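## Task

Cell is paused. Log: 02:44:04 MOVER delid N06 (N3), lid to LP2: done; 02:44:31 MOVER delid W06 (N1), lid to LP4: done; 02:44:58 MOVER delid W09 (N2), lid to LP3: done; 02:46:40 DISPENSER error, run aborted; 02:46:55 AUTO-RECOVER relid LP4 to N3: done; 02:47:20 AUTO-RECOVER relid LP3 to N1: done; 02:47:45 AUTO-RECOVER relid LP2 to N2: done; 02:48:16 AUTO-RECOVER stopped by watchdog. Use the log alone to work out which unlabeled lid belongs to which plate, seat every plate's own lid fully on it with each plate left at its starting nest, then press CONTINUE. If the log disagrees with what the cameras show, press CALL instead and leave every plate and lid where it began. Pressing RETRY, CONTINUE or SKIP while holding labware, or while any plate at a nest is not seated in it or any lid there is not seated on a plate, is a failure. Nothing may depend on the gripper to stay in place; at the end the gripper must be open and away from the labware (resting on the panel housing, the CALL key or the needed key is acceptable).

## Robot and tools

Robot: one arm with six revolute joints and a two-finger gripper, in a physics simulation. On the deck are nests (labelled N1, N2, ...) holding microplates and lid parks (LP1, LP2, ...); the labels are in no fixed order. An operator panel sits on the arm's left (+y side). Its keys, left to right when facing it: RETRY (white), CONTINUE (green), SKIP (yellow), CALL (blue). The first three are go keys: the job ends as soon as one goes down. After CALL the job ends once the robot stops. A key counts as pressed when pushed far enough to latch. A wrong or premature go key is generally worse than pressing nothing.

Scene frame: origin on the table surface under the arm base, +z up, +x forward, +y to the left when looking along +x. The base may be slightly tilted relative to the table.

Tool execute_actions, argument actions: a list holding zero or one item. Empty list: returns the current state without commanding anything. A move item is {"rows": [[...]], "steps": n}: rows is a list of 1 to 15 rows, steps is 1 to 15 (default 15); each control step is 1/30 s and uses one row, the last row repeating if rows run out. A wait item is {"steps": n} with n up to 300, counted from the previous result. Optional pictures (true/false) decides whether camera images come back.

Each row is 7 numbers for the single arm, in this order: waist, shoulder, elbow, wrist pitch, wrist yaw, wrist roll, then gripper opening. The six joint values are absolute target angles in radians (same convention as the Joint positions line), not offsets. Stated ranges: waist -2.618 to 3.054, shoulder 0.000 to 3.142, elbow 0.000 to 3.142, wrist pitch -1.571 to 1.571, wrist yaw -1.571 to 1.571, wrist roll -2.094 to 2.094. Real ends may differ by up to 0.036 rad either way. A call is rejected (nothing sent) if a target goes more than 0.036 rad beyond a stated end and farther out than the current angle. Targets past a real end get clipped, and a "joint sent to its limit" line may appear, possibly referring to an earlier action. The opening is a scale from -1 (closed) to +1 (fully open, 0.094 m pad gap).

Motion is rate-limited: each joint's command is kept within a lead of its measured angle (waist 0.202, shoulder 0.258, elbow 0.238, wrist pitch 0.573, wrist yaw and roll 0.522 rad), and if the commanded pose would move the gripper more than 70 mm from where it is, all targets are pulled back. Far moves therefore take several actions. Between calls, including while you are composing a reply, the arm keeps heading for the last row sent until it nearly stops or a step is HELD.

Result lines: Joint positions and Joint velocities list the six joints (rad, rad/s) and then the finger gap (m, m/s). grip_measured is the measured opening on the command scale; it may be off by about 1 mm consistently in a scene. To hold an item, command roughly 0.03 below grip_measured (smaller margin = lighter grip). Thin parts under about 2 mm receive less squeeze. HELD marks steps where your row was partly or fully not sent. "joint command not followed" means the clearance check altered or blocked targets (mounting blocks and posts count as part of the arm). MOTOR HOT appears from 75 °C; at 90 °C the arm halts for 10 s (OVER-TEMPERATURE FAULT), and at 100 °C motors and gripper release and the arm drops. Holding loads heats motors, so do not linger while gripping.

Tool zoom_image: camera ("cam_high" or "cam_wrist") and region [x0, y0, x1, y1] in pixels of that camera's latest image, origin top-left, at most 504 by 504; returns an enlarged view. cam_high is 672x504 and fixed overhead (calibration given as K, distortion D and T_world_to_cam, position about [0.170, -0.112, 1.373]); cam_wrist is a 616x616 fisheye on the wrist with no pose given.

Tool finished_scene: argument scene (1 or 2) ends that scene irreversibly, reports success, and gives the next task.

Typical order: look, identify plates and lids from images, compare with the log, lift and swap lids one at a time using an empty park as a buffer, confirm every lid is seated and plates are in nests, open the gripper, back away, press the needed key, move clear, then end the scene.

Avoid: dropping or knocking labware, anything leaving the table, slamming or pushing hard, and pressing a go key while holding anything.

Each tool is called as name([rows], argument=value, ...), one row to a line, values as JSON.

## Session

execute_actions(actions=[])

Scene clock: 0.00 s of 9600.00 s.
grip_measured=+1.000
Joint positions: [ 1.413  1.441  0.684 -1.214  1.373  0.408  0.094]
Joint velocities: [-0.007  0.007  0.002 -0.022 -0.066 -0.007  0.   ]

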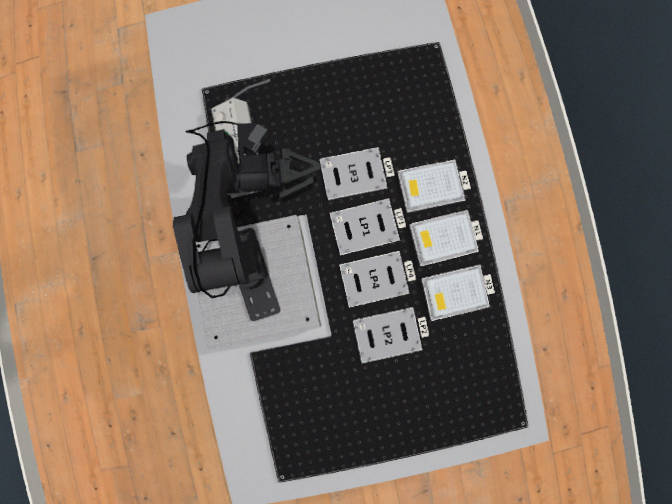

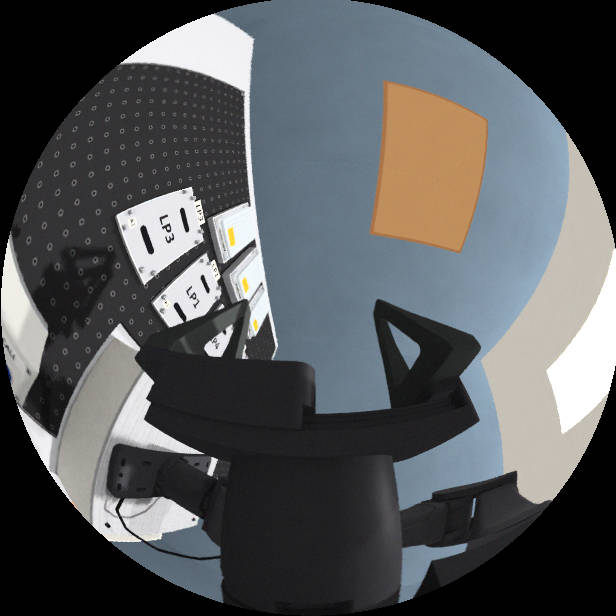

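zoom_image(camera="cam_high", region=[300, 130, 520, 380])

zoom_image(camera="cam_high", region=[160, 60, 340, 340])

Region (300, 130, 520, 380) of cam_high's 672x504 image, scaled by 2.016, with more detail than that image has; it fills the left 444 columns of this view, and the rest is white.

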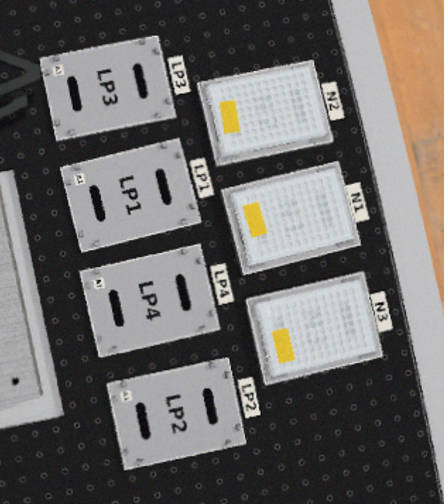

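Region (160, 60, 340, 340) of cam_high's 672x504 image, scaled by 1.800, with more detail than that image has; it fills the left 324 columns of this view, and the rest is white.

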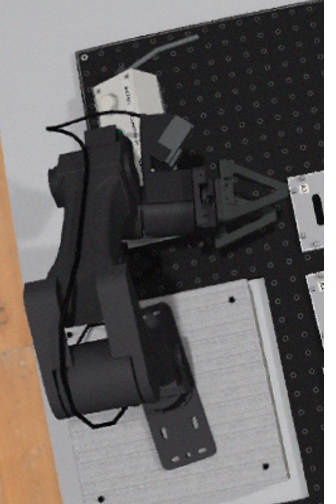

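execute_actions([
  {"rows": [[1.0, 1.5, 1.3, -1.3, 0.7, 0.2, 1.0]], "steps": 15},
], pictures=false)

execute_actions([
  {"rows": [[0.0, 1.96, 1.86, -1.47, 0.0, 0.0, 1.0]], "steps": 15},
], pictures=false)

execute_actions([
  {"steps": 60},
])

Scene clock: 48.57 s of 9600.00 s.
grip_measured=+1.000
Joint positions: [ 0.995  1.502  1.301 -1.276  0.725  0.209  0.094]
Joint velocities: [ 0.002 -0.007 -0.007 -0.022 -0.183  0.007  0.   ]
Steps of this call (steps 1 to 90: nothing new was sent; then 45.07 s passed at rest; steps 91 to 105: all 15 steps of this action). Readings (joint positions):
91: [1.384 1.450 0.718 -1.239 1.286 0.374]
92: [1.315 1.471 0.783 -1.259 1.176 0.337]
94: [1.171 1.502 0.938 -1.266 0.994 0.285]
98: [0.999 1.512 1.232 -1.269 0.821 0.236]
105: the state above

Scene clock: 49.07 s of 9600.00 s.
grip_measured=+1.000
Joint positions: [ 0.052  2.01   1.834 -1.412  0.034  0.014  0.094]
Joint velocities: [-1.741  0.012  0.046 -0.066  0.051  0.022  0.   ]
Steps of this call (steps 1 to 15: all 15 steps of this action). Readings (joint positions):
1: [0.968 1.535 1.345 -1.328 0.635 0.176]
2: [0.914 1.600 1.429 -1.382 0.526 0.139]
4: [0.785 1.765 1.609 -1.413 0.335 0.089]
8: [0.531 1.991 1.818 -1.391 0.127 0.037]
15: the state above

Scene clock: 51.07 s of 9600.00 s.
grip_measured=+1.000
Joint positions: [ 0.003  1.992  1.836 -1.454  0.005  0.007  0.094]
Joint velocities: [ 0.002  0.007  0.007  0.051 -0.081  0.007  0.   ]
Steps of this call (steps 1 to 30: the robot went on to your last target; steps 31 to 60: nothing new was sent). Readings (joint positions):
1: [0.001 2.009 1.836 -1.415 0.034 0.013]
2: [-0.034 2.008 1.836 -1.420 0.035 0.013]
4: [-0.056 2.003 1.836 -1.432 0.036 0.013]
8: [-0.015 1.993 1.836 -1.446 0.020 0.010]
60: the state above
The arm was judged still, so your last target was given up. Only a new action makes it travel on or press farther. Fingers that are still opening or closing keep moving.

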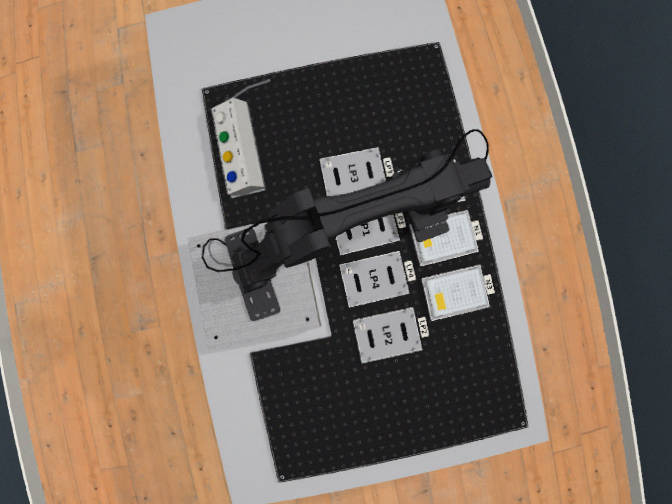

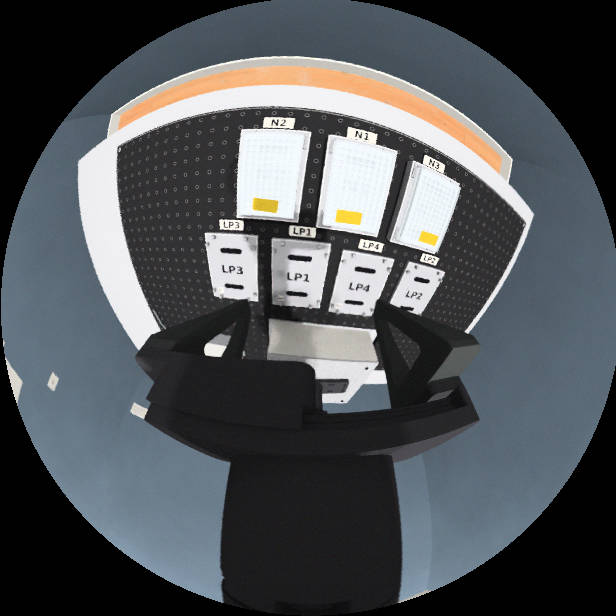

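zoom_image(camera="cam_high", region=[180, 80, 520, 340])

zoom_image(camera="cam_wrist", region=[180, 100, 480, 340])

Region (180, 80, 520, 340) of cam_high's 672x504 image, scaled by 1.482, with more detail than that image has; it fills the top 385 rows of this view, and the rest is white.

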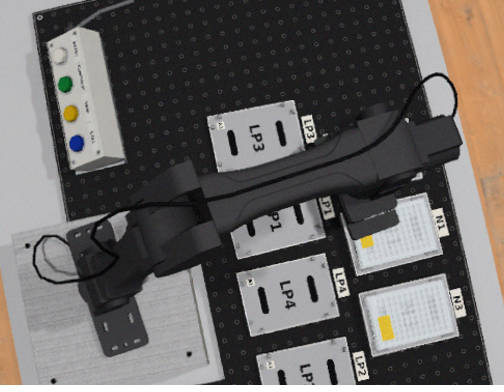

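Region (180, 100, 480, 340) of cam_wrist's 616x616 image, scaled by 1.680, with more detail than that image has; it fills the top 403 rows of this view, and the rest is white.

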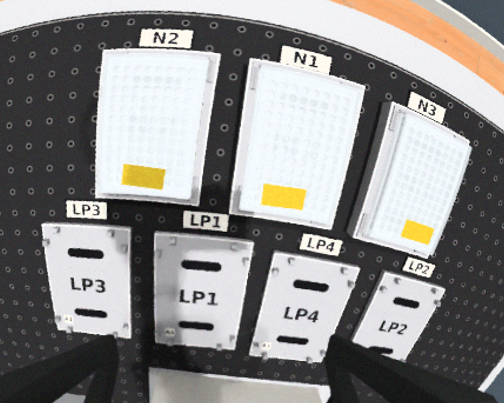

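execute_actions([
  {"rows": [[-0.04, 2.08, 1.91, -1.38, 0.0, 0.0, 1.0], [-0.06, 2.14, 1.935, -1.34, 0.0, 0.0, 1.0], [-0.08, 2.2, 1.96, -1.3, 0.0, 0.0, 1.0], [-0.1, 2.25, 1.98, -1.26, 0.0, 0.0, 1.0], [-0.12, 2.29, 2.0, -1.23, 0.0, 0.0, 1.0], [-0.13, 2.32, 2.01, -1.21, 0.0, 0.0, 1.0]], "steps": 15},
], pictures=false)

execute_actions([
  {"steps": 30},
])

Scene clock: 83.70 s of 9600.00 s.
grip_measured=+1.000
Joint positions: [-0.14   2.367  1.987 -1.242  0.003  0.005  0.094]
Joint velocities: [ 0.046 -0.149 -0.012  0.022 -0.051 -0.022  0.   ]
Steps of this call (steps 1 to 90: nothing new was sent; then 29.13 s passed at rest; steps 91 to 105: all 15 steps of this action). Readings (joint positions):
91: [0.000 2.001 1.846 -1.456 0.004 0.006]
92: [-0.007 2.023 1.872 -1.452 0.001 0.006]
94: [-0.035 2.093 1.931 -1.411 -0.002 0.005]
98: [-0.106 2.266 1.987 -1.297 -0.002 0.005]
105: the state above

Scene clock: 84.70 s of 9600.00 s.
grip_measured=+1.000
Joint positions: [-0.136  2.35   1.987 -1.231  0.003  0.005  0.094]
Joint velocities: [ 0.002 -0.012  0.007  0.037  0.022 -0.007  0.   ]
Steps of this call (steps 1 to 30: the robot went on to your last target). Readings (joint positions):
1: [-0.139 2.363 1.987 -1.239 0.003 0.005]
2: [-0.138 2.358 1.987 -1.237 0.003 0.005]
4: [-0.136 2.352 1.987 -1.234 0.003 0.005]
8: [-0.136 2.350 1.987 -1.232 0.003 0.005]
30: the state above
The arm was judged still, so your last target was given up. Only a new action makes it travel on or press farther. Fingers that are still opening or closing keep moving.

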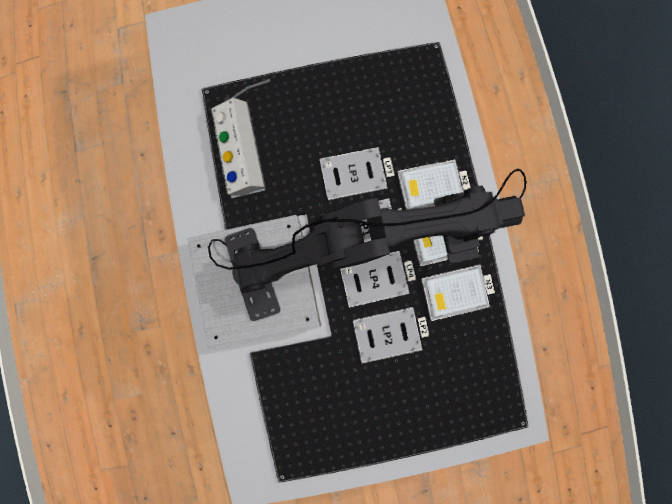

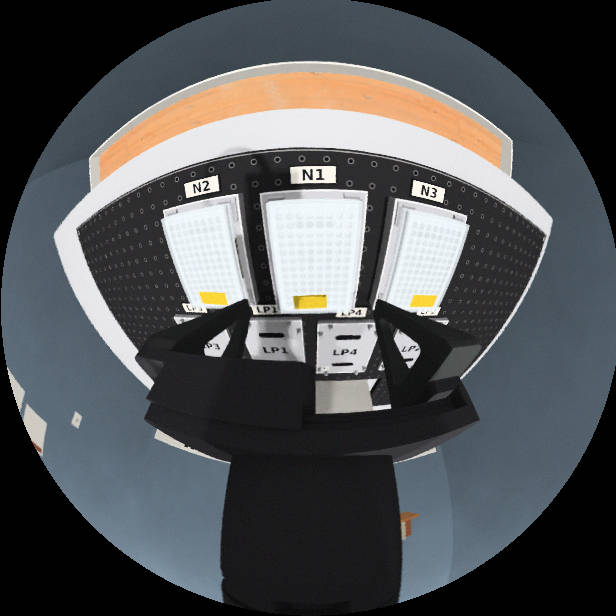

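zoom_image(camera="cam_wrist", region=[150, 160, 480, 340])

Region (150, 160, 480, 340) of cam_wrist's 616x616 image, scaled by 1.527, with more detail than that image has; it fills the top 275 rows of this view, and the rest is white.

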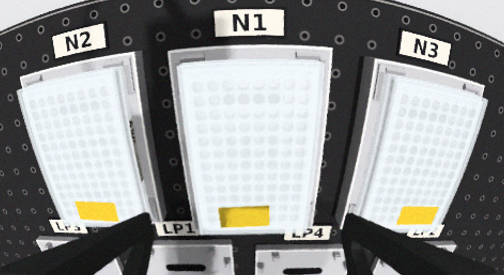

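zoom_image(camera="cam_wrist", region=[200, 200, 280, 300])

Region (200, 200, 280, 300) of cam_wrist's 616x616 image, scaled by 5.040, with more detail than that image has; it fills the left 403 columns of this view, and the rest is white.

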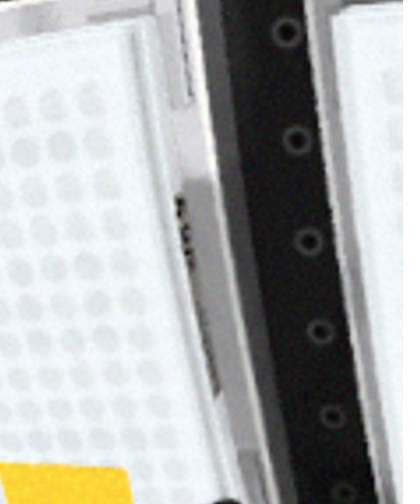

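execute_actions([
  {"rows": [[-0.2, 2.32, 2.01, -1.21, 0.0, 0.0, 1.0], [-0.26, 2.32, 2.01, -1.21, 0.0, 0.0, 1.0], [-0.32, 2.32, 2.01, -1.21, 0.0, 0.0, 1.0], [-0.38, 2.32, 2.01, -1.21, 0.0, 0.0, 1.0], [-0.44, 2.32, 2.01, -1.21, 0.0, 0.0, 1.0]], "steps": 15},
], pictures=false)

execute_actions([
  {"steps": 20},
])

Scene clock: 103.37 s of 9600.00 s.
grip_measured=+1.000
Joint positions: [-0.485  2.35   1.987 -1.22   0.013  0.004  0.094]
Joint velocities: [ 0.3    0.002  0.002 -0.022 -0.037  0.022  0.   ]
Steps of this call (steps 1 to 90: nothing new was sent; then 15.17 s passed at rest; steps 91 to 105: all 15 steps of this action). Readings (joint positions):
91: [-0.141 2.350 1.987 -1.231 0.001 0.005]
92: [-0.152 2.350 1.987 -1.231 -0.004 0.005]
94: [-0.202 2.350 1.987 -1.231 -0.013 0.004]
98: [-0.375 2.350 1.987 -1.224 -0.011 0.004]
105: the state above

Scene clock: 104.03 s of 9600.00 s.
grip_measured=+1.000
Joint positions: [-0.434  2.35   1.987 -1.22   0.002  0.004  0.094]
Joint velocities: [ 0.002  0.007  0.007  0.022  0.081 -0.037  0.   ]
Steps of this call (steps 1 to 20: the robot went on to your last target). Readings (joint positions):
1: [-0.474 2.350 1.987 -1.220 0.013 0.004]
2: [-0.463 2.350 1.987 -1.220 0.011 0.004]
4: [-0.444 2.350 1.987 -1.220 0.007 0.004]
8: [-0.433 2.350 1.987 -1.220 0.002 0.004]
20: the state above

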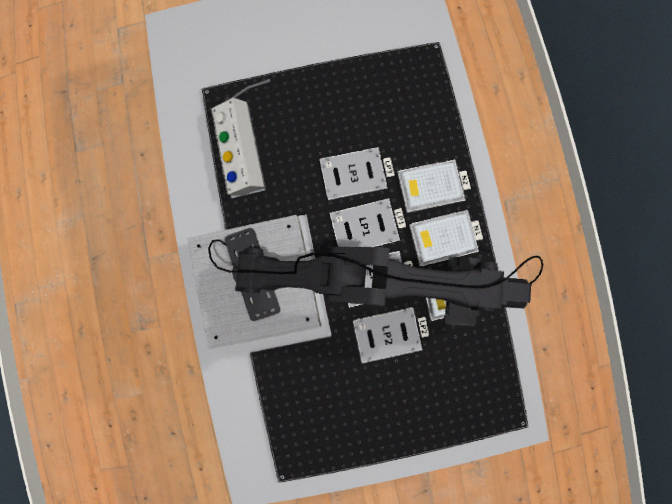

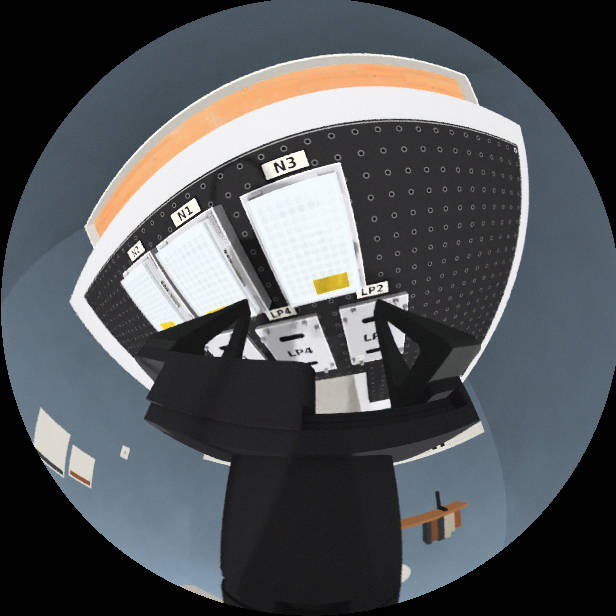

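zoom_image(camera="cam_wrist", region=[140, 220, 270, 320])

Region (140, 220, 270, 320) of cam_wrist's 616x616 image, scaled by 3.877, with more detail than that image has; it fills the top 388 rows of this view, and the rest is white.

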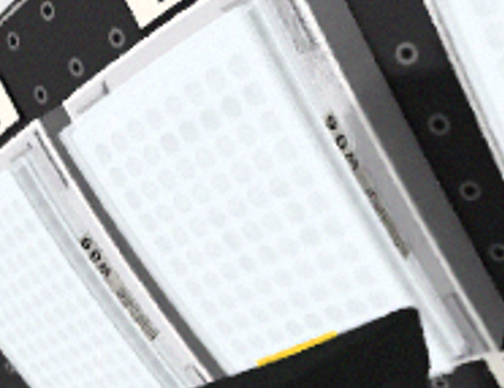

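zoom_image(camera="cam_wrist", region=[215, 242, 255, 292])

zoom_image(camera="cam_wrist", region=[152, 272, 192, 312])

Region (215, 242, 255, 292) of cam_wrist's 616x616 image, scaled by 10.080, with more detail than that image has; it fills the left 403 columns of this view, and the rest is white.

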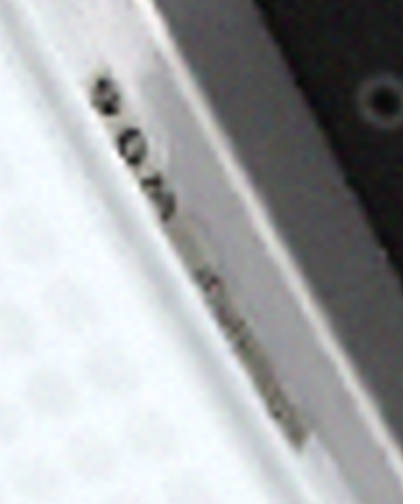

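Region (152, 272, 192, 312) of cam_wrist's 616x616 image, scaled by 12.600, with more detail than that image has.

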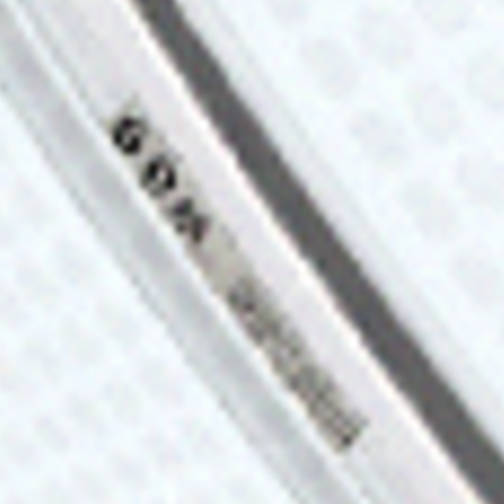

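execute_actions([
  {"rows": [[-0.5, 2.32, 2.01, -1.21, 0.0, 0.0, 1.0], [-0.56, 2.32, 2.01, -1.21, 0.0, 0.0, 1.0], [-0.62, 2.32, 2.01, -1.21, 0.0, 0.0, 1.0], [-0.68, 2.32, 2.01, -1.21, 0.0, 0.0, 1.0], [-0.73, 2.32, 2.01, -1.21, 0.0, 0.0, 1.0], [-0.77, 2.32, 2.01, -1.21, 0.0, 0.0, 1.0], [-0.8, 2.32, 2.01, -1.21, 0.0, 0.0, 1.0]], "steps": 15},
], pictures=false)

execute_actions([
  {"steps": 25},
])

Scene clock: 112.43 s of 9600.00 s.
grip_measured=+1.000
Joint positions: [-0.856  2.35   1.987 -1.216  0.015  0.003  0.094]
Joint velocities: [ 0.183 -0.002 -0.007 -0.037 -0.066 -0.066  0.   ]
Steps of this call (steps 1 to 15: the robot went on to your last target; steps 16 to 90: nothing new was sent; then 4.90 s passed at rest; steps 91 to 105: all 15 steps of this action). Readings (joint positions):
91: [-0.439 2.350 1.987 -1.220 0.000 0.004]
92: [-0.450 2.350 1.987 -1.220 -0.005 0.003]
94: [-0.501 2.350 1.987 -1.220 -0.013 0.003]
98: [-0.677 2.350 1.987 -1.219 -0.013 0.003]
105: the state above

Scene clock: 113.27 s of 9600.00 s.
grip_measured=+1.000
Joint positions: [-0.794  2.35   1.987 -1.216  0.002  0.003  0.094]
Joint velocities: [-0.007  0.007 -0.002  0.022 -0.037 -0.051  0.   ]
Steps of this call (steps 1 to 25: the robot went on to your last target). Readings (joint positions):
1: [-0.848 2.350 1.987 -1.216 0.015 0.003]
2: [-0.838 2.350 1.987 -1.216 0.014 0.003]
4: [-0.815 2.350 1.987 -1.216 0.011 0.003]
8: [-0.792 2.350 1.987 -1.216 0.003 0.003]
25: the state above

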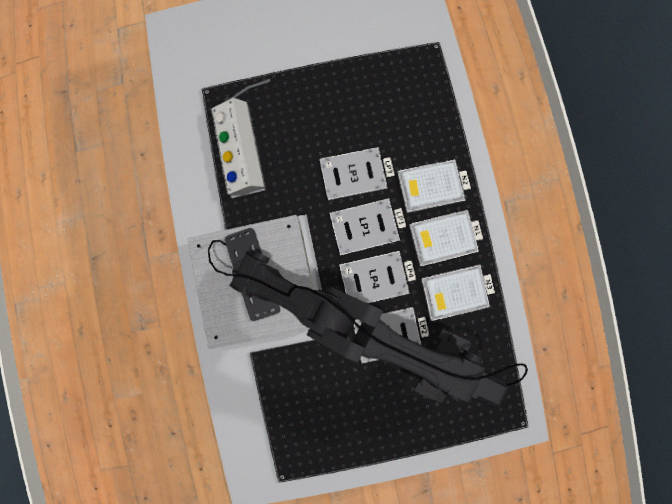

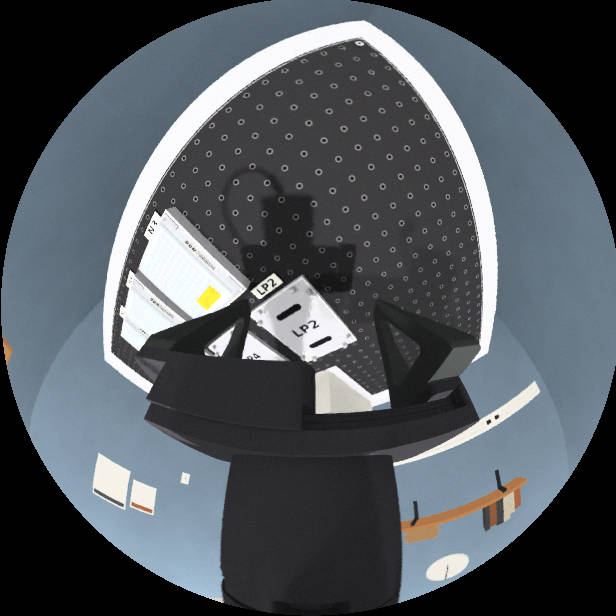

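zoom_image(camera="cam_wrist", region=[120, 215, 240, 335])

Region (120, 215, 240, 335) of cam_wrist's 616x616 image, scaled by 4.200, with more detail than that image has.

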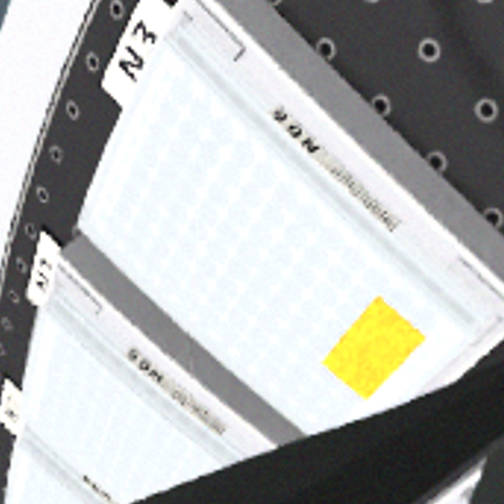

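zoom_image(camera="cam_wrist", region=[178, 234, 222, 274])

zoom_image(camera="cam_wrist", region=[144, 290, 180, 322])

Region (178, 234, 222, 274) of cam_wrist's 616x616 image, scaled by 11.455, with more detail than that image has; it fills the top 458 rows of this view, and the rest is white.

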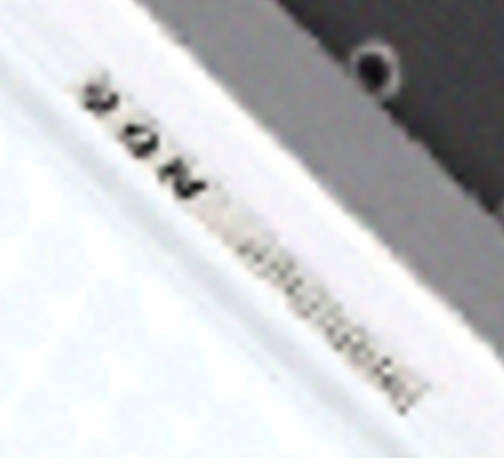

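Region (144, 290, 180, 322) of cam_wrist's 616x616 image, scaled by 14.000, with more detail than that image has.

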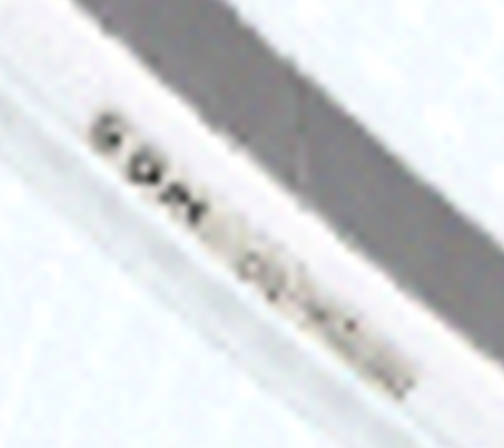

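execute_actions([
  {"rows": [[-0.75, 2.32, 2.01, -1.21, 0.0, 0.05, 1.0], [-0.7, 2.32, 2.01, -1.21, 0.0, 0.1, 1.0], [-0.64, 2.32, 2.01, -1.21, 0.0, 0.15, 1.0], [-0.58, 2.32, 2.01, -1.21, 0.0, 0.2, 1.0], [-0.52, 2.32, 2.01, -1.21, 0.0, 0.25, 1.0], [-0.47, 2.32, 2.01, -1.21, 0.0, 0.286, 1.0], [-0.44, 2.32, 2.01, -1.21, 0.0, 0.286, 1.0], [-0.42, 2.32, 2.01, -1.21, 0.0, 0.286, 1.0], [-0.413, 2.32, 2.01, -1.21, 0.0, 0.286, 1.0]], "steps": 15},
], pictures=false)

execute_actions([
  {"steps": 25},
])

Scene clock: 121.30 s of 9600.00 s.
grip_measured=+1.000
Joint positions: [-0.355  2.35   1.987 -1.214 -0.015  0.251  0.094]
Joint velocities: [-0.007 -0.012 -0.002  0.022 -0.139  0.125  0.   ]
Steps of this call (steps 1 to 15: the robot went on to your last target; steps 16 to 90: nothing new was sent; then 4.53 s passed at rest; steps 91 to 105: all 15 steps of this action). Readings (joint positions):
91: [-0.791 2.350 1.987 -1.216 0.003 0.009]
92: [-0.783 2.350 1.987 -1.216 0.006 0.024]
94: [-0.740 2.350 1.987 -1.216 0.014 0.071]
98: [-0.571 2.350 1.987 -1.216 0.015 0.164]
105: the state above

Scene clock: 122.13 s of 9600.00 s.
grip_measured=+1.000
Joint positions: [-0.419  2.35   1.987 -1.214 -0.004  0.279  0.094]
Joint velocities: [ 0.002  0.007 -0.007 -0.037 -0.11   0.081  0.   ]
Steps of this call (steps 1 to 25: the robot went on to your last target). Readings (joint positions):
1: [-0.359 2.350 1.987 -1.214 -0.015 0.256]
2: [-0.368 2.350 1.987 -1.214 -0.015 0.261]
4: [-0.391 2.350 1.987 -1.214 -0.013 0.267]
8: [-0.420 2.350 1.987 -1.214 -0.005 0.275]
25: the state above

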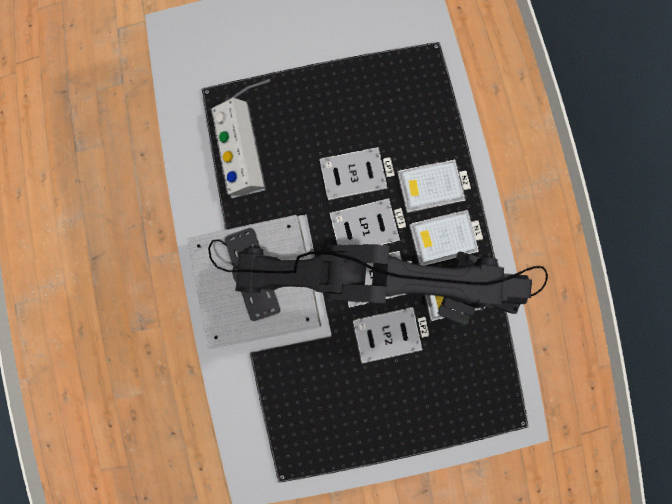

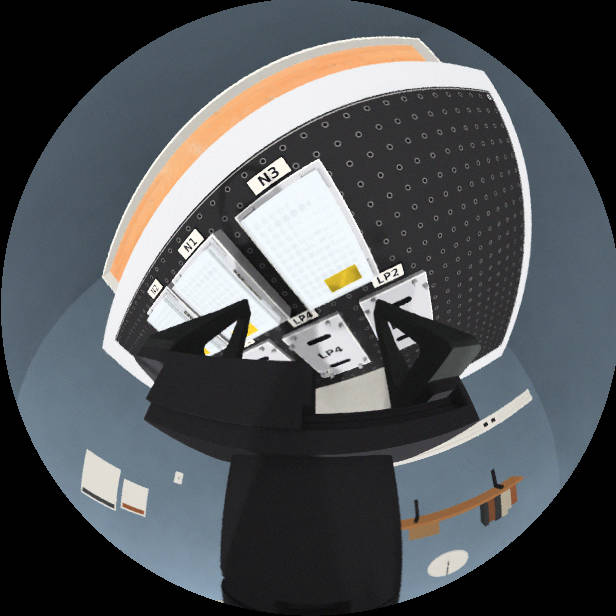

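execute_actions([
  {"rows": [[-0.413, 2.34, 2.04, -1.22, 0.0, 0.15, 1.0], [-0.413, 2.36, 2.07, -1.23, 0.0, 0.05, 1.0], [-0.413, 2.38, 2.1, -1.245, 0.0, -0.05, 1.0], [-0.413, 2.4, 2.13, -1.255, 0.0, -0.15, 1.0], [-0.413, 2.415, 2.16, -1.265, 0.0, -0.25, 1.0], [-0.413, 2.43, 2.188, -1.275, 0.0, -0.29, 1.0]], "steps": 15},
], pictures=false)

execute_actions([
  {"steps": 25},
])

Scene clock: 127.27 s of 9600.00 s.
grip_measured=+1.000
Joint positions: [-0.419  2.422  2.163 -1.253 -0.004 -0.248  0.094]
Joint velocities: [-0.002  0.042 -0.002 -0.081  0.007 -0.315  0.   ]
Steps of this call (steps 1 to 15: the robot went on to your last target; steps 16 to 90: nothing new was sent; then 1.63 s passed at rest; steps 91 to 105: all 15 steps of this action). Readings (joint positions):
91: [-0.419 2.350 1.991 -1.215 -0.004 0.261]
92: [-0.419 2.354 2.002 -1.220 -0.004 0.225]
94: [-0.419 2.371 2.052 -1.233 -0.004 0.116]
98: [-0.419 2.411 2.155 -1.240 -0.004 -0.114]
105: the state above

Scene clock: 128.10 s of 9600.00 s.
grip_measured=+1.000
Joint positions: [-0.419  2.425  2.163 -1.258 -0.004 -0.283  0.094]
Joint velocities: [-0.002 -0.002  0.017  0.007 -0.007 -0.051  0.   ]
Steps of this call (steps 1 to 25: the robot went on to your last target). Readings (joint positions):
1: [-0.419 2.423 2.163 -1.255 -0.004 -0.256]
2: [-0.419 2.424 2.163 -1.255 -0.004 -0.261]
4: [-0.419 2.425 2.163 -1.257 -0.004 -0.269]
8: [-0.419 2.425 2.163 -1.258 -0.004 -0.278]
25: the state above

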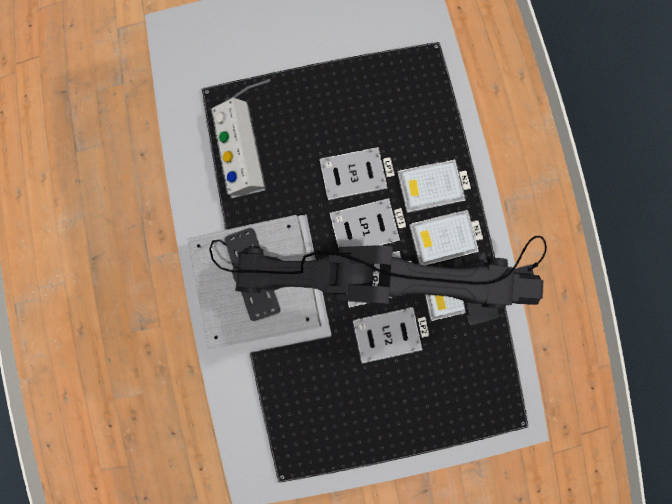

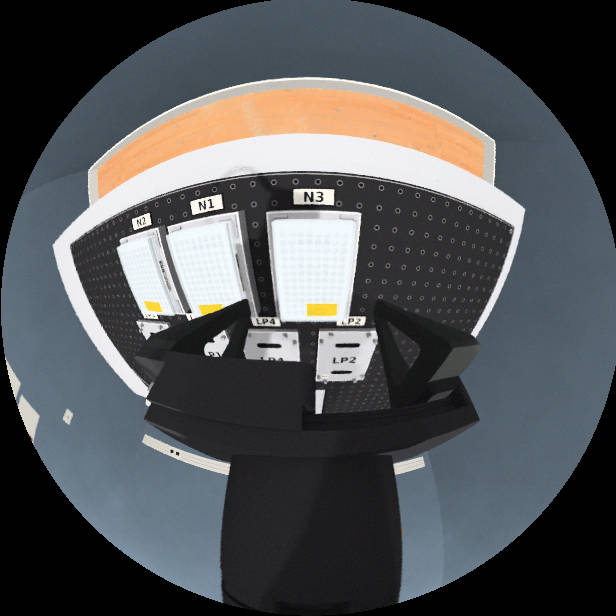

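execute_actions([
  {"rows": [[-0.413, 2.44, 2.175, -1.26, 0.0, -0.29, 1.0], [-0.413, 2.45, 2.16, -1.24, 0.0, -0.29, 1.0], [-0.413, 2.46, 2.145, -1.22, 0.0, -0.29, 1.0], [-0.413, 2.468, 2.135, -1.205, 0.0, -0.29, 1.0], [-0.413, 2.474, 2.125, -1.194, 0.0, -0.29, 1.0]], "steps": 15},
], pictures=false)

execute_actions([
  {"steps": 20},
])

Scene clock: 136.47 s of 9600.00 s.
grip_measured=+1.000
Joint positions: [-0.419  2.483  2.125 -1.221 -0.003 -0.283  0.094]
Joint velocities: [ 0.007 -0.007 -0.007  0.037 -0.022 -0.081  0.   ]
Steps of this call (steps 1 to 15: the robot went on to your last target; steps 16 to 90: nothing new was sent; then 4.87 s passed at rest; steps 91 to 105: all 15 steps of this action). Readings (joint positions):
91: [-0.419 2.425 2.163 -1.258 -0.004 -0.283]
92: [-0.419 2.426 2.163 -1.258 -0.004 -0.283]
94: [-0.419 2.433 2.161 -1.250 -0.004 -0.283]
98: [-0.419 2.459 2.138 -1.226 -0.004 -0.283]
105: the state above

Scene clock: 137.13 s of 9600.00 s.
grip_measured=+1.000
Joint positions: [-0.419  2.483  2.125 -1.215 -0.003 -0.283  0.094]
Joint velocities: [-0.007 -0.002  0.002  0.022 -0.022 -0.022  0.   ]
Steps of this call (steps 1 to 15: the robot went on to your last target; steps 16 to 20: nothing new was sent). Readings (joint positions):
1: [-0.419 2.483 2.125 -1.219 -0.003 -0.283]
2: [-0.419 2.483 2.125 -1.218 -0.003 -0.283]
4: [-0.419 2.483 2.125 -1.217 -0.003 -0.283]
8: [-0.419 2.483 2.125 -1.216 -0.003 -0.283]
20: the state above
The arm was judged still, so your last target was given up. Only a new action makes it travel on or press farther. Fingers that are still opening or closing keep moving.

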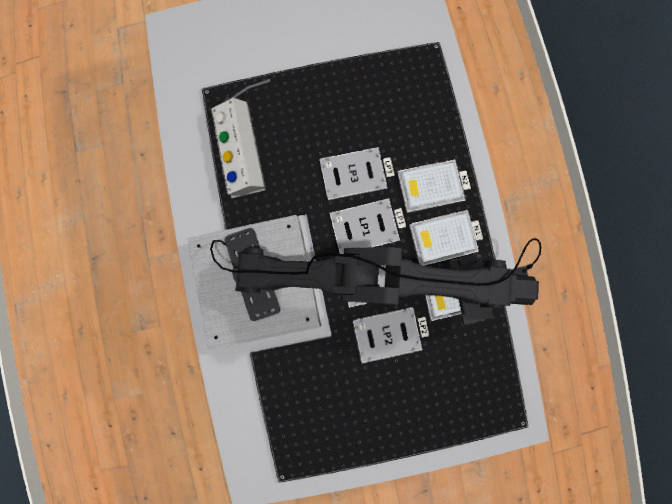

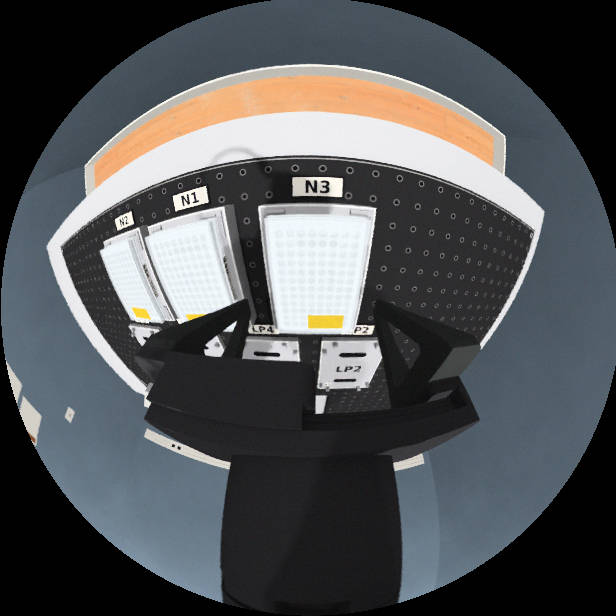

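zoom_image(camera="cam_wrist", region=[205, 240, 250, 305])

zoom_image(camera="cam_wrist", region=[135, 255, 175, 310])

Region (205, 240, 250, 305) of cam_wrist's 616x616 image, scaled by 7.754, with more detail than that image has; it fills the left 349 columns of this view, and the rest is white.

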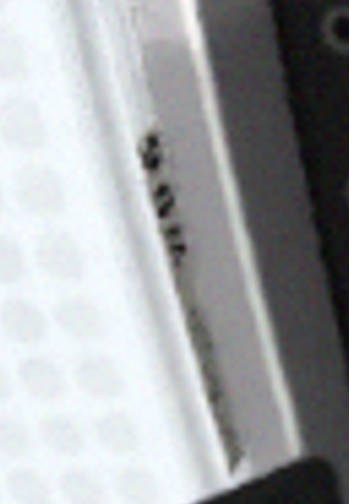

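Region (135, 255, 175, 310) of cam_wrist's 616x616 image, scaled by 9.164, with more detail than that image has; it fills the left 367 columns of this view, and the rest is white.

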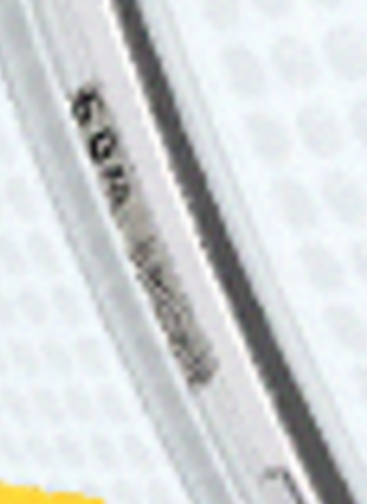

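execute_actions([
  {"rows": [[-0.42, 2.49, 2.145, -1.19, 0.0, -0.29, 1.0], [-0.424, 2.505, 2.165, -1.19, 0.0, -0.29, 1.0], [-0.427, 2.52, 2.18, -1.185, 0.0, -0.29, 1.0], [-0.43, 2.535, 2.195, -1.185, 0.0, -0.29, 1.0], [-0.43, 2.548, 2.207, -1.18, 0.0, -0.29, 1.0], [-0.43, 2.558, 2.216, -1.18, 0.0, -0.29, 1.0]], "steps": 15},
], pictures=false)

execute_actions([
  {"steps": 20},
])

Scene clock: 148.87 s of 9600.00 s.
grip_measured=+1.000
Joint positions: [-0.419  2.561  2.189 -1.197 -0.003 -0.283  0.094]
Joint velocities: [ 0.007  0.002  0.002  0.051 -0.037 -0.022  0.   ]
Steps of this call (steps 1 to 90: nothing new was sent; then 8.23 s passed at rest; steps 91 to 105: all 15 steps of this action). Readings (joint positions):
91: [-0.419 2.483 2.125 -1.215 -0.003 -0.283]
92: [-0.419 2.484 2.127 -1.214 -0.003 -0.283]
94: [-0.419 2.498 2.148 -1.214 -0.003 -0.283]
98: [-0.419 2.540 2.188 -1.199 -0.003 -0.283]
105: the state above

Scene clock: 149.53 s of 9600.00 s.
grip_measured=+1.000
Joint positions: [-0.419  2.561  2.189 -1.197 -0.003 -0.283  0.094]
Joint velocities: [-0.022  0.017 -0.002 -0.007  0.066 -0.022  0.   ]
Steps of this call (steps 1 to 15: the robot went on to your last target; steps 16 to 20: nothing new was sent). Readings (joint positions):
1: [-0.419 2.561 2.189 -1.197 -0.003 -0.283]
2: [-0.419 2.561 2.189 -1.197 -0.003 -0.283]
4: [-0.419 2.561 2.189 -1.197 -0.003 -0.283]
8: [-0.419 2.561 2.189 -1.197 -0.003 -0.283]
20: the state above
The arm was judged still, so your last target was given up. Only a new action makes it travel on or press farther. Fingers that are still opening or closing keep moving.

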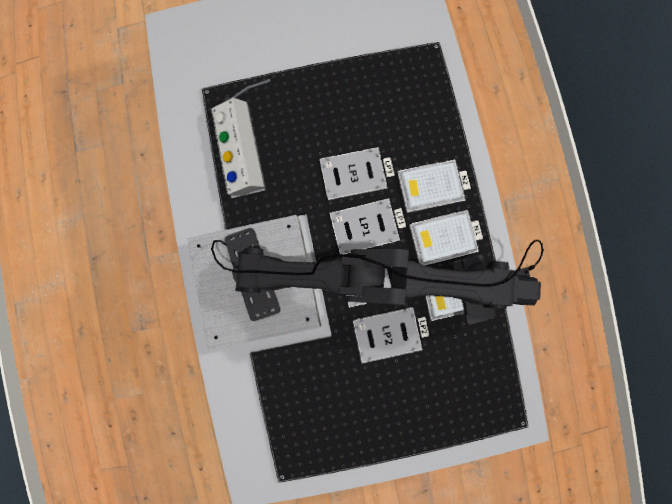

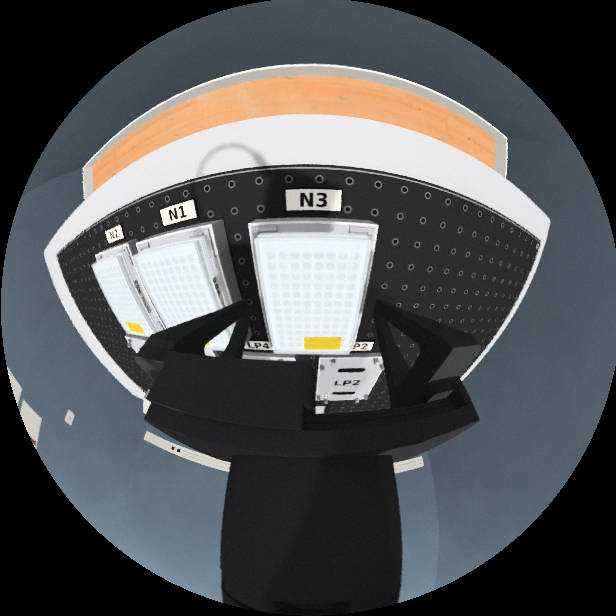

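zoom_image(camera="cam_wrist", region=[210, 200, 410, 370])

Region (210, 200, 410, 370) of cam_wrist's 616x616 image, scaled by 2.520, with more detail than that image has; it fills the top 428 rows of this view, and the rest is white.

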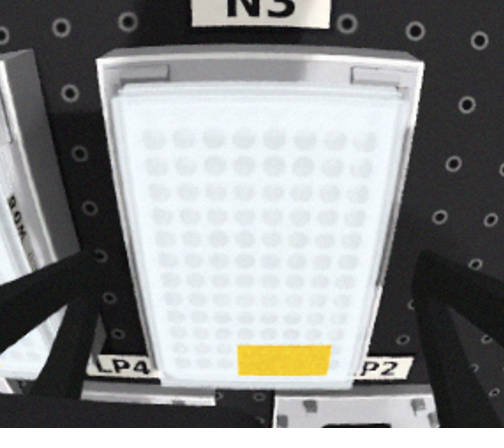

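execute_actions([
  {"rows": [[-0.435, 2.54, 2.17, -1.16, 0.0, -0.3, 1.0], [-0.44, 2.522, 2.135, -1.14, 0.0, -0.3, 1.0], [-0.445, 2.505, 2.1, -1.12, 0.0, -0.3, 1.0], [-0.445, 2.49, 2.065, -1.1, 0.0, -0.3, 1.0], [-0.445, 2.477, 2.035, -1.08, 0.0, -0.3, 1.0], [-0.445, 2.468, 2.015, -1.068, 0.0, -0.3, 1.0], [-0.445, 2.464, 2.005, -1.061, 0.0, -0.3, 1.0]], "steps": 15},
], pictures=false)

execute_actions([
  {"steps": 20},
])

zoom_image(camera="cam_wrist", region=[210, 200, 410, 370])

Scene clock: 160.23 s of 9600.00 s.
grip_measured=+1.000
Joint positions: [-0.441  2.505  2.008 -1.093 -0.002 -0.293  0.094]
Joint velocities: [-0.012 -0.022  0.007  0.066 -0.051  0.051  0.   ]
Steps of this call (steps 1 to 90: nothing new was sent; then 7.20 s passed at rest; steps 91 to 105: all 15 steps of this action). Readings (joint positions):
91: [-0.420 2.561 2.187 -1.195 -0.003 -0.285]
92: [-0.421 2.558 2.177 -1.186 -0.003 -0.287]
94: [-0.426 2.541 2.129 -1.157 -0.003 -0.290]
98: [-0.438 2.508 2.025 -1.123 -0.003 -0.292]
105: the state above

Scene clock: 160.90 s of 9600.00 s.
grip_measured=+1.000
Joint positions: [-0.441  2.5    2.008 -1.082 -0.002 -0.294  0.094]
Joint velocities: [ 0.007  0.002 -0.007 -0.022  0.022 -0.007  0.   ]
Steps of this call (steps 1 to 20: the robot went on to your last target). Readings (joint positions):
1: [-0.441 2.505 2.008 -1.091 -0.002 -0.293]
2: [-0.441 2.503 2.008 -1.089 -0.002 -0.293]
4: [-0.441 2.502 2.008 -1.086 -0.002 -0.293]
8: [-0.441 2.500 2.008 -1.083 -0.002 -0.293]
20: the state above

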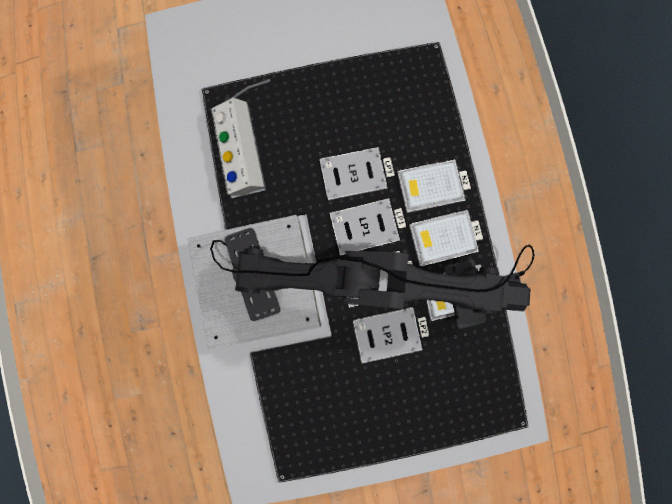

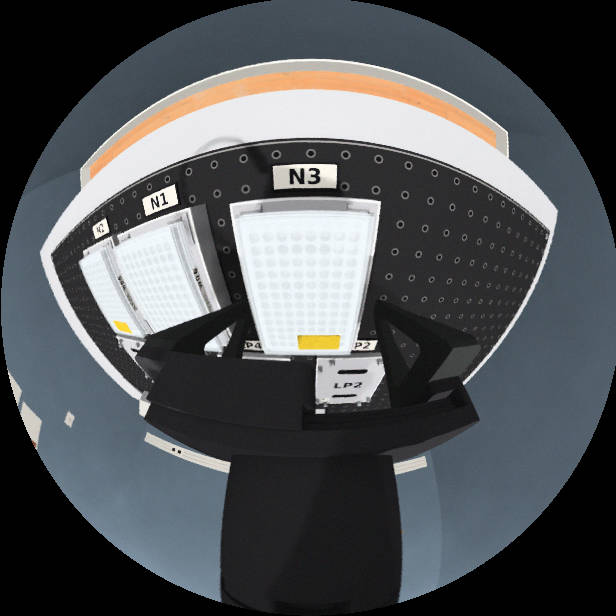

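Region (210, 200, 410, 370) of cam_wrist's 616x616 image, scaled by 2.520, with more detail than that image has; it fills the top 428 rows of this view, and the rest is white.

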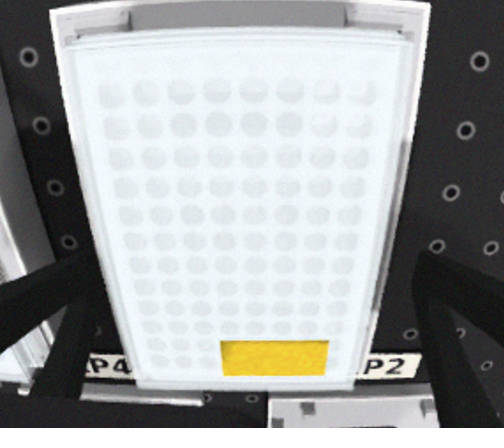

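execute_actions([
  {"rows": [[-0.428, 2.464, 2.005, -1.061, 0.0, -0.3, 1.0]], "steps": 15},
], pictures=false)

Scene clock: 164.27 s of 9600.00 s.
grip_measured=+1.000
Joint positions: [-0.435  2.5    2.008 -1.082 -0.002 -0.294  0.094]
Joint velocities: [-0.002  0.002  0.007 -0.022 -0.022 -0.051  0.   ]
Steps of this call (steps 1 to 15: the robot went on to your last target; steps 16 to 86: nothing new was sent; steps 87 to 101: all 15 steps of this action). Readings (joint positions):
87: [-0.441 2.500 2.008 -1.082 -0.002 -0.294]
88: [-0.440 2.500 2.008 -1.082 -0.002 -0.294]
90: [-0.439 2.500 2.008 -1.082 -0.002 -0.294]
94: [-0.436 2.500 2.008 -1.082 -0.002 -0.294]
101: the state above

execute_actions([
  {"rows": [[-0.428, 2.48, 2.0, -1.05, 0.0, -0.3, 1.0], [-0.428, 2.49, 1.997, -1.045, 0.0, -0.3, 1.0], [-0.428, 2.497, 1.994, -1.04, 0.0, -0.3, 1.0], [-0.428, 2.502, 1.991, -1.035, 0.0, -0.3, 1.0], [-0.428, 2.505, 1.989, -1.03, 0.0, -0.3, 1.0], [-0.428, 2.508, 1.987, -1.026, 0.0, -0.3, 1.0], [-0.428, 2.51, 1.986, -1.023, 0.0, -0.3, 1.0], [-0.428, 2.512, 1.985, -1.02, 0.0, -0.3, 1.0]], "steps": 15},
], pictures=false)

execute_actions([
  {"steps": 15},
])

zoom_image(camera="cam_wrist", region=[210, 200, 410, 370])

Scene clock: 173.97 s of 9600.00 s.
grip_measured=+1.000
Joint positions: [-0.435  2.5    1.992 -1.044 -0.002 -0.294  0.094]
Joint velocities: [-0.002 -0.002  0.012  0.022 -0.022 -0.037  0.   ]
Steps of this call (steps 1 to 15: the robot went on to your last target; steps 16 to 90: nothing new was sent; then 6.20 s passed at rest; steps 91 to 105: all 15 steps of this action). Readings (joint positions):
91: [-0.435 2.500 2.008 -1.081 -0.002 -0.294]
92: [-0.435 2.500 2.008 -1.079 -0.002 -0.294]
94: [-0.435 2.500 2.007 -1.071 -0.002 -0.294]
98: [-0.435 2.500 1.996 -1.055 -0.002 -0.294]
105: the state above

Scene clock: 174.47 s of 9600.00 s.
grip_measured=+1.000
Joint positions: [-0.435  2.5    1.992 -1.041 -0.002 -0.294  0.094]
Joint velocities: [ 0.002  0.017  0.012  0.007 -0.022  0.007  0.   ]
Steps of this call (steps 1 to 15: the robot went on to your last target). Readings (joint positions):
1: [-0.435 2.500 1.992 -1.043 -0.002 -0.294]
2: [-0.435 2.500 1.992 -1.043 -0.002 -0.294]
4: [-0.435 2.500 1.992 -1.042 -0.002 -0.294]
8: [-0.435 2.500 1.992 -1.041 -0.002 -0.294]
15: the state above
The arm was judged still, so your last target was given up. Only a new action makes it travel on or press farther. Fingers that are still opening or closing keep moving.

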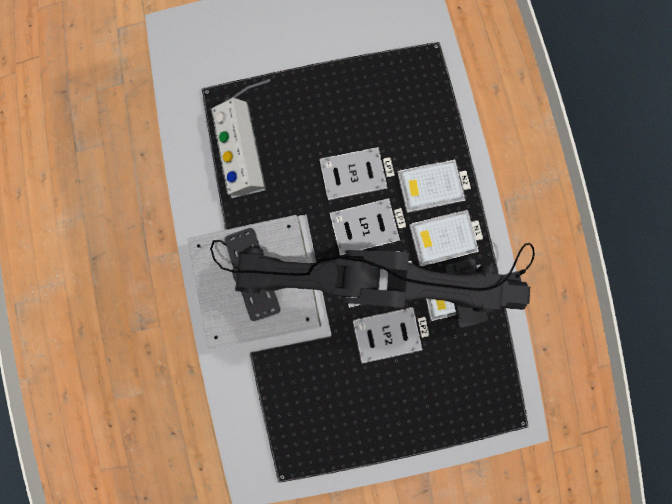

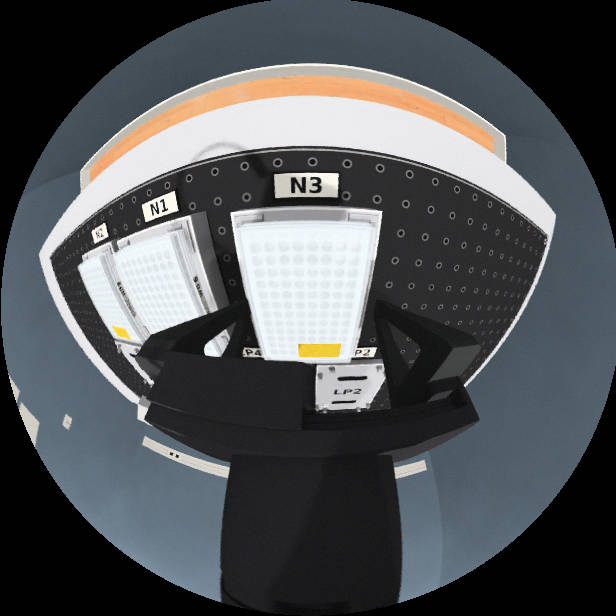

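Region (210, 200, 410, 370) of cam_wrist's 616x616 image, scaled by 2.520, with more detail than that image has; it fills the top 428 rows of this view, and the rest is white.

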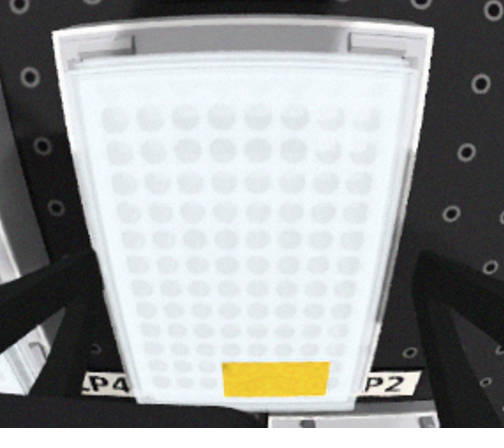

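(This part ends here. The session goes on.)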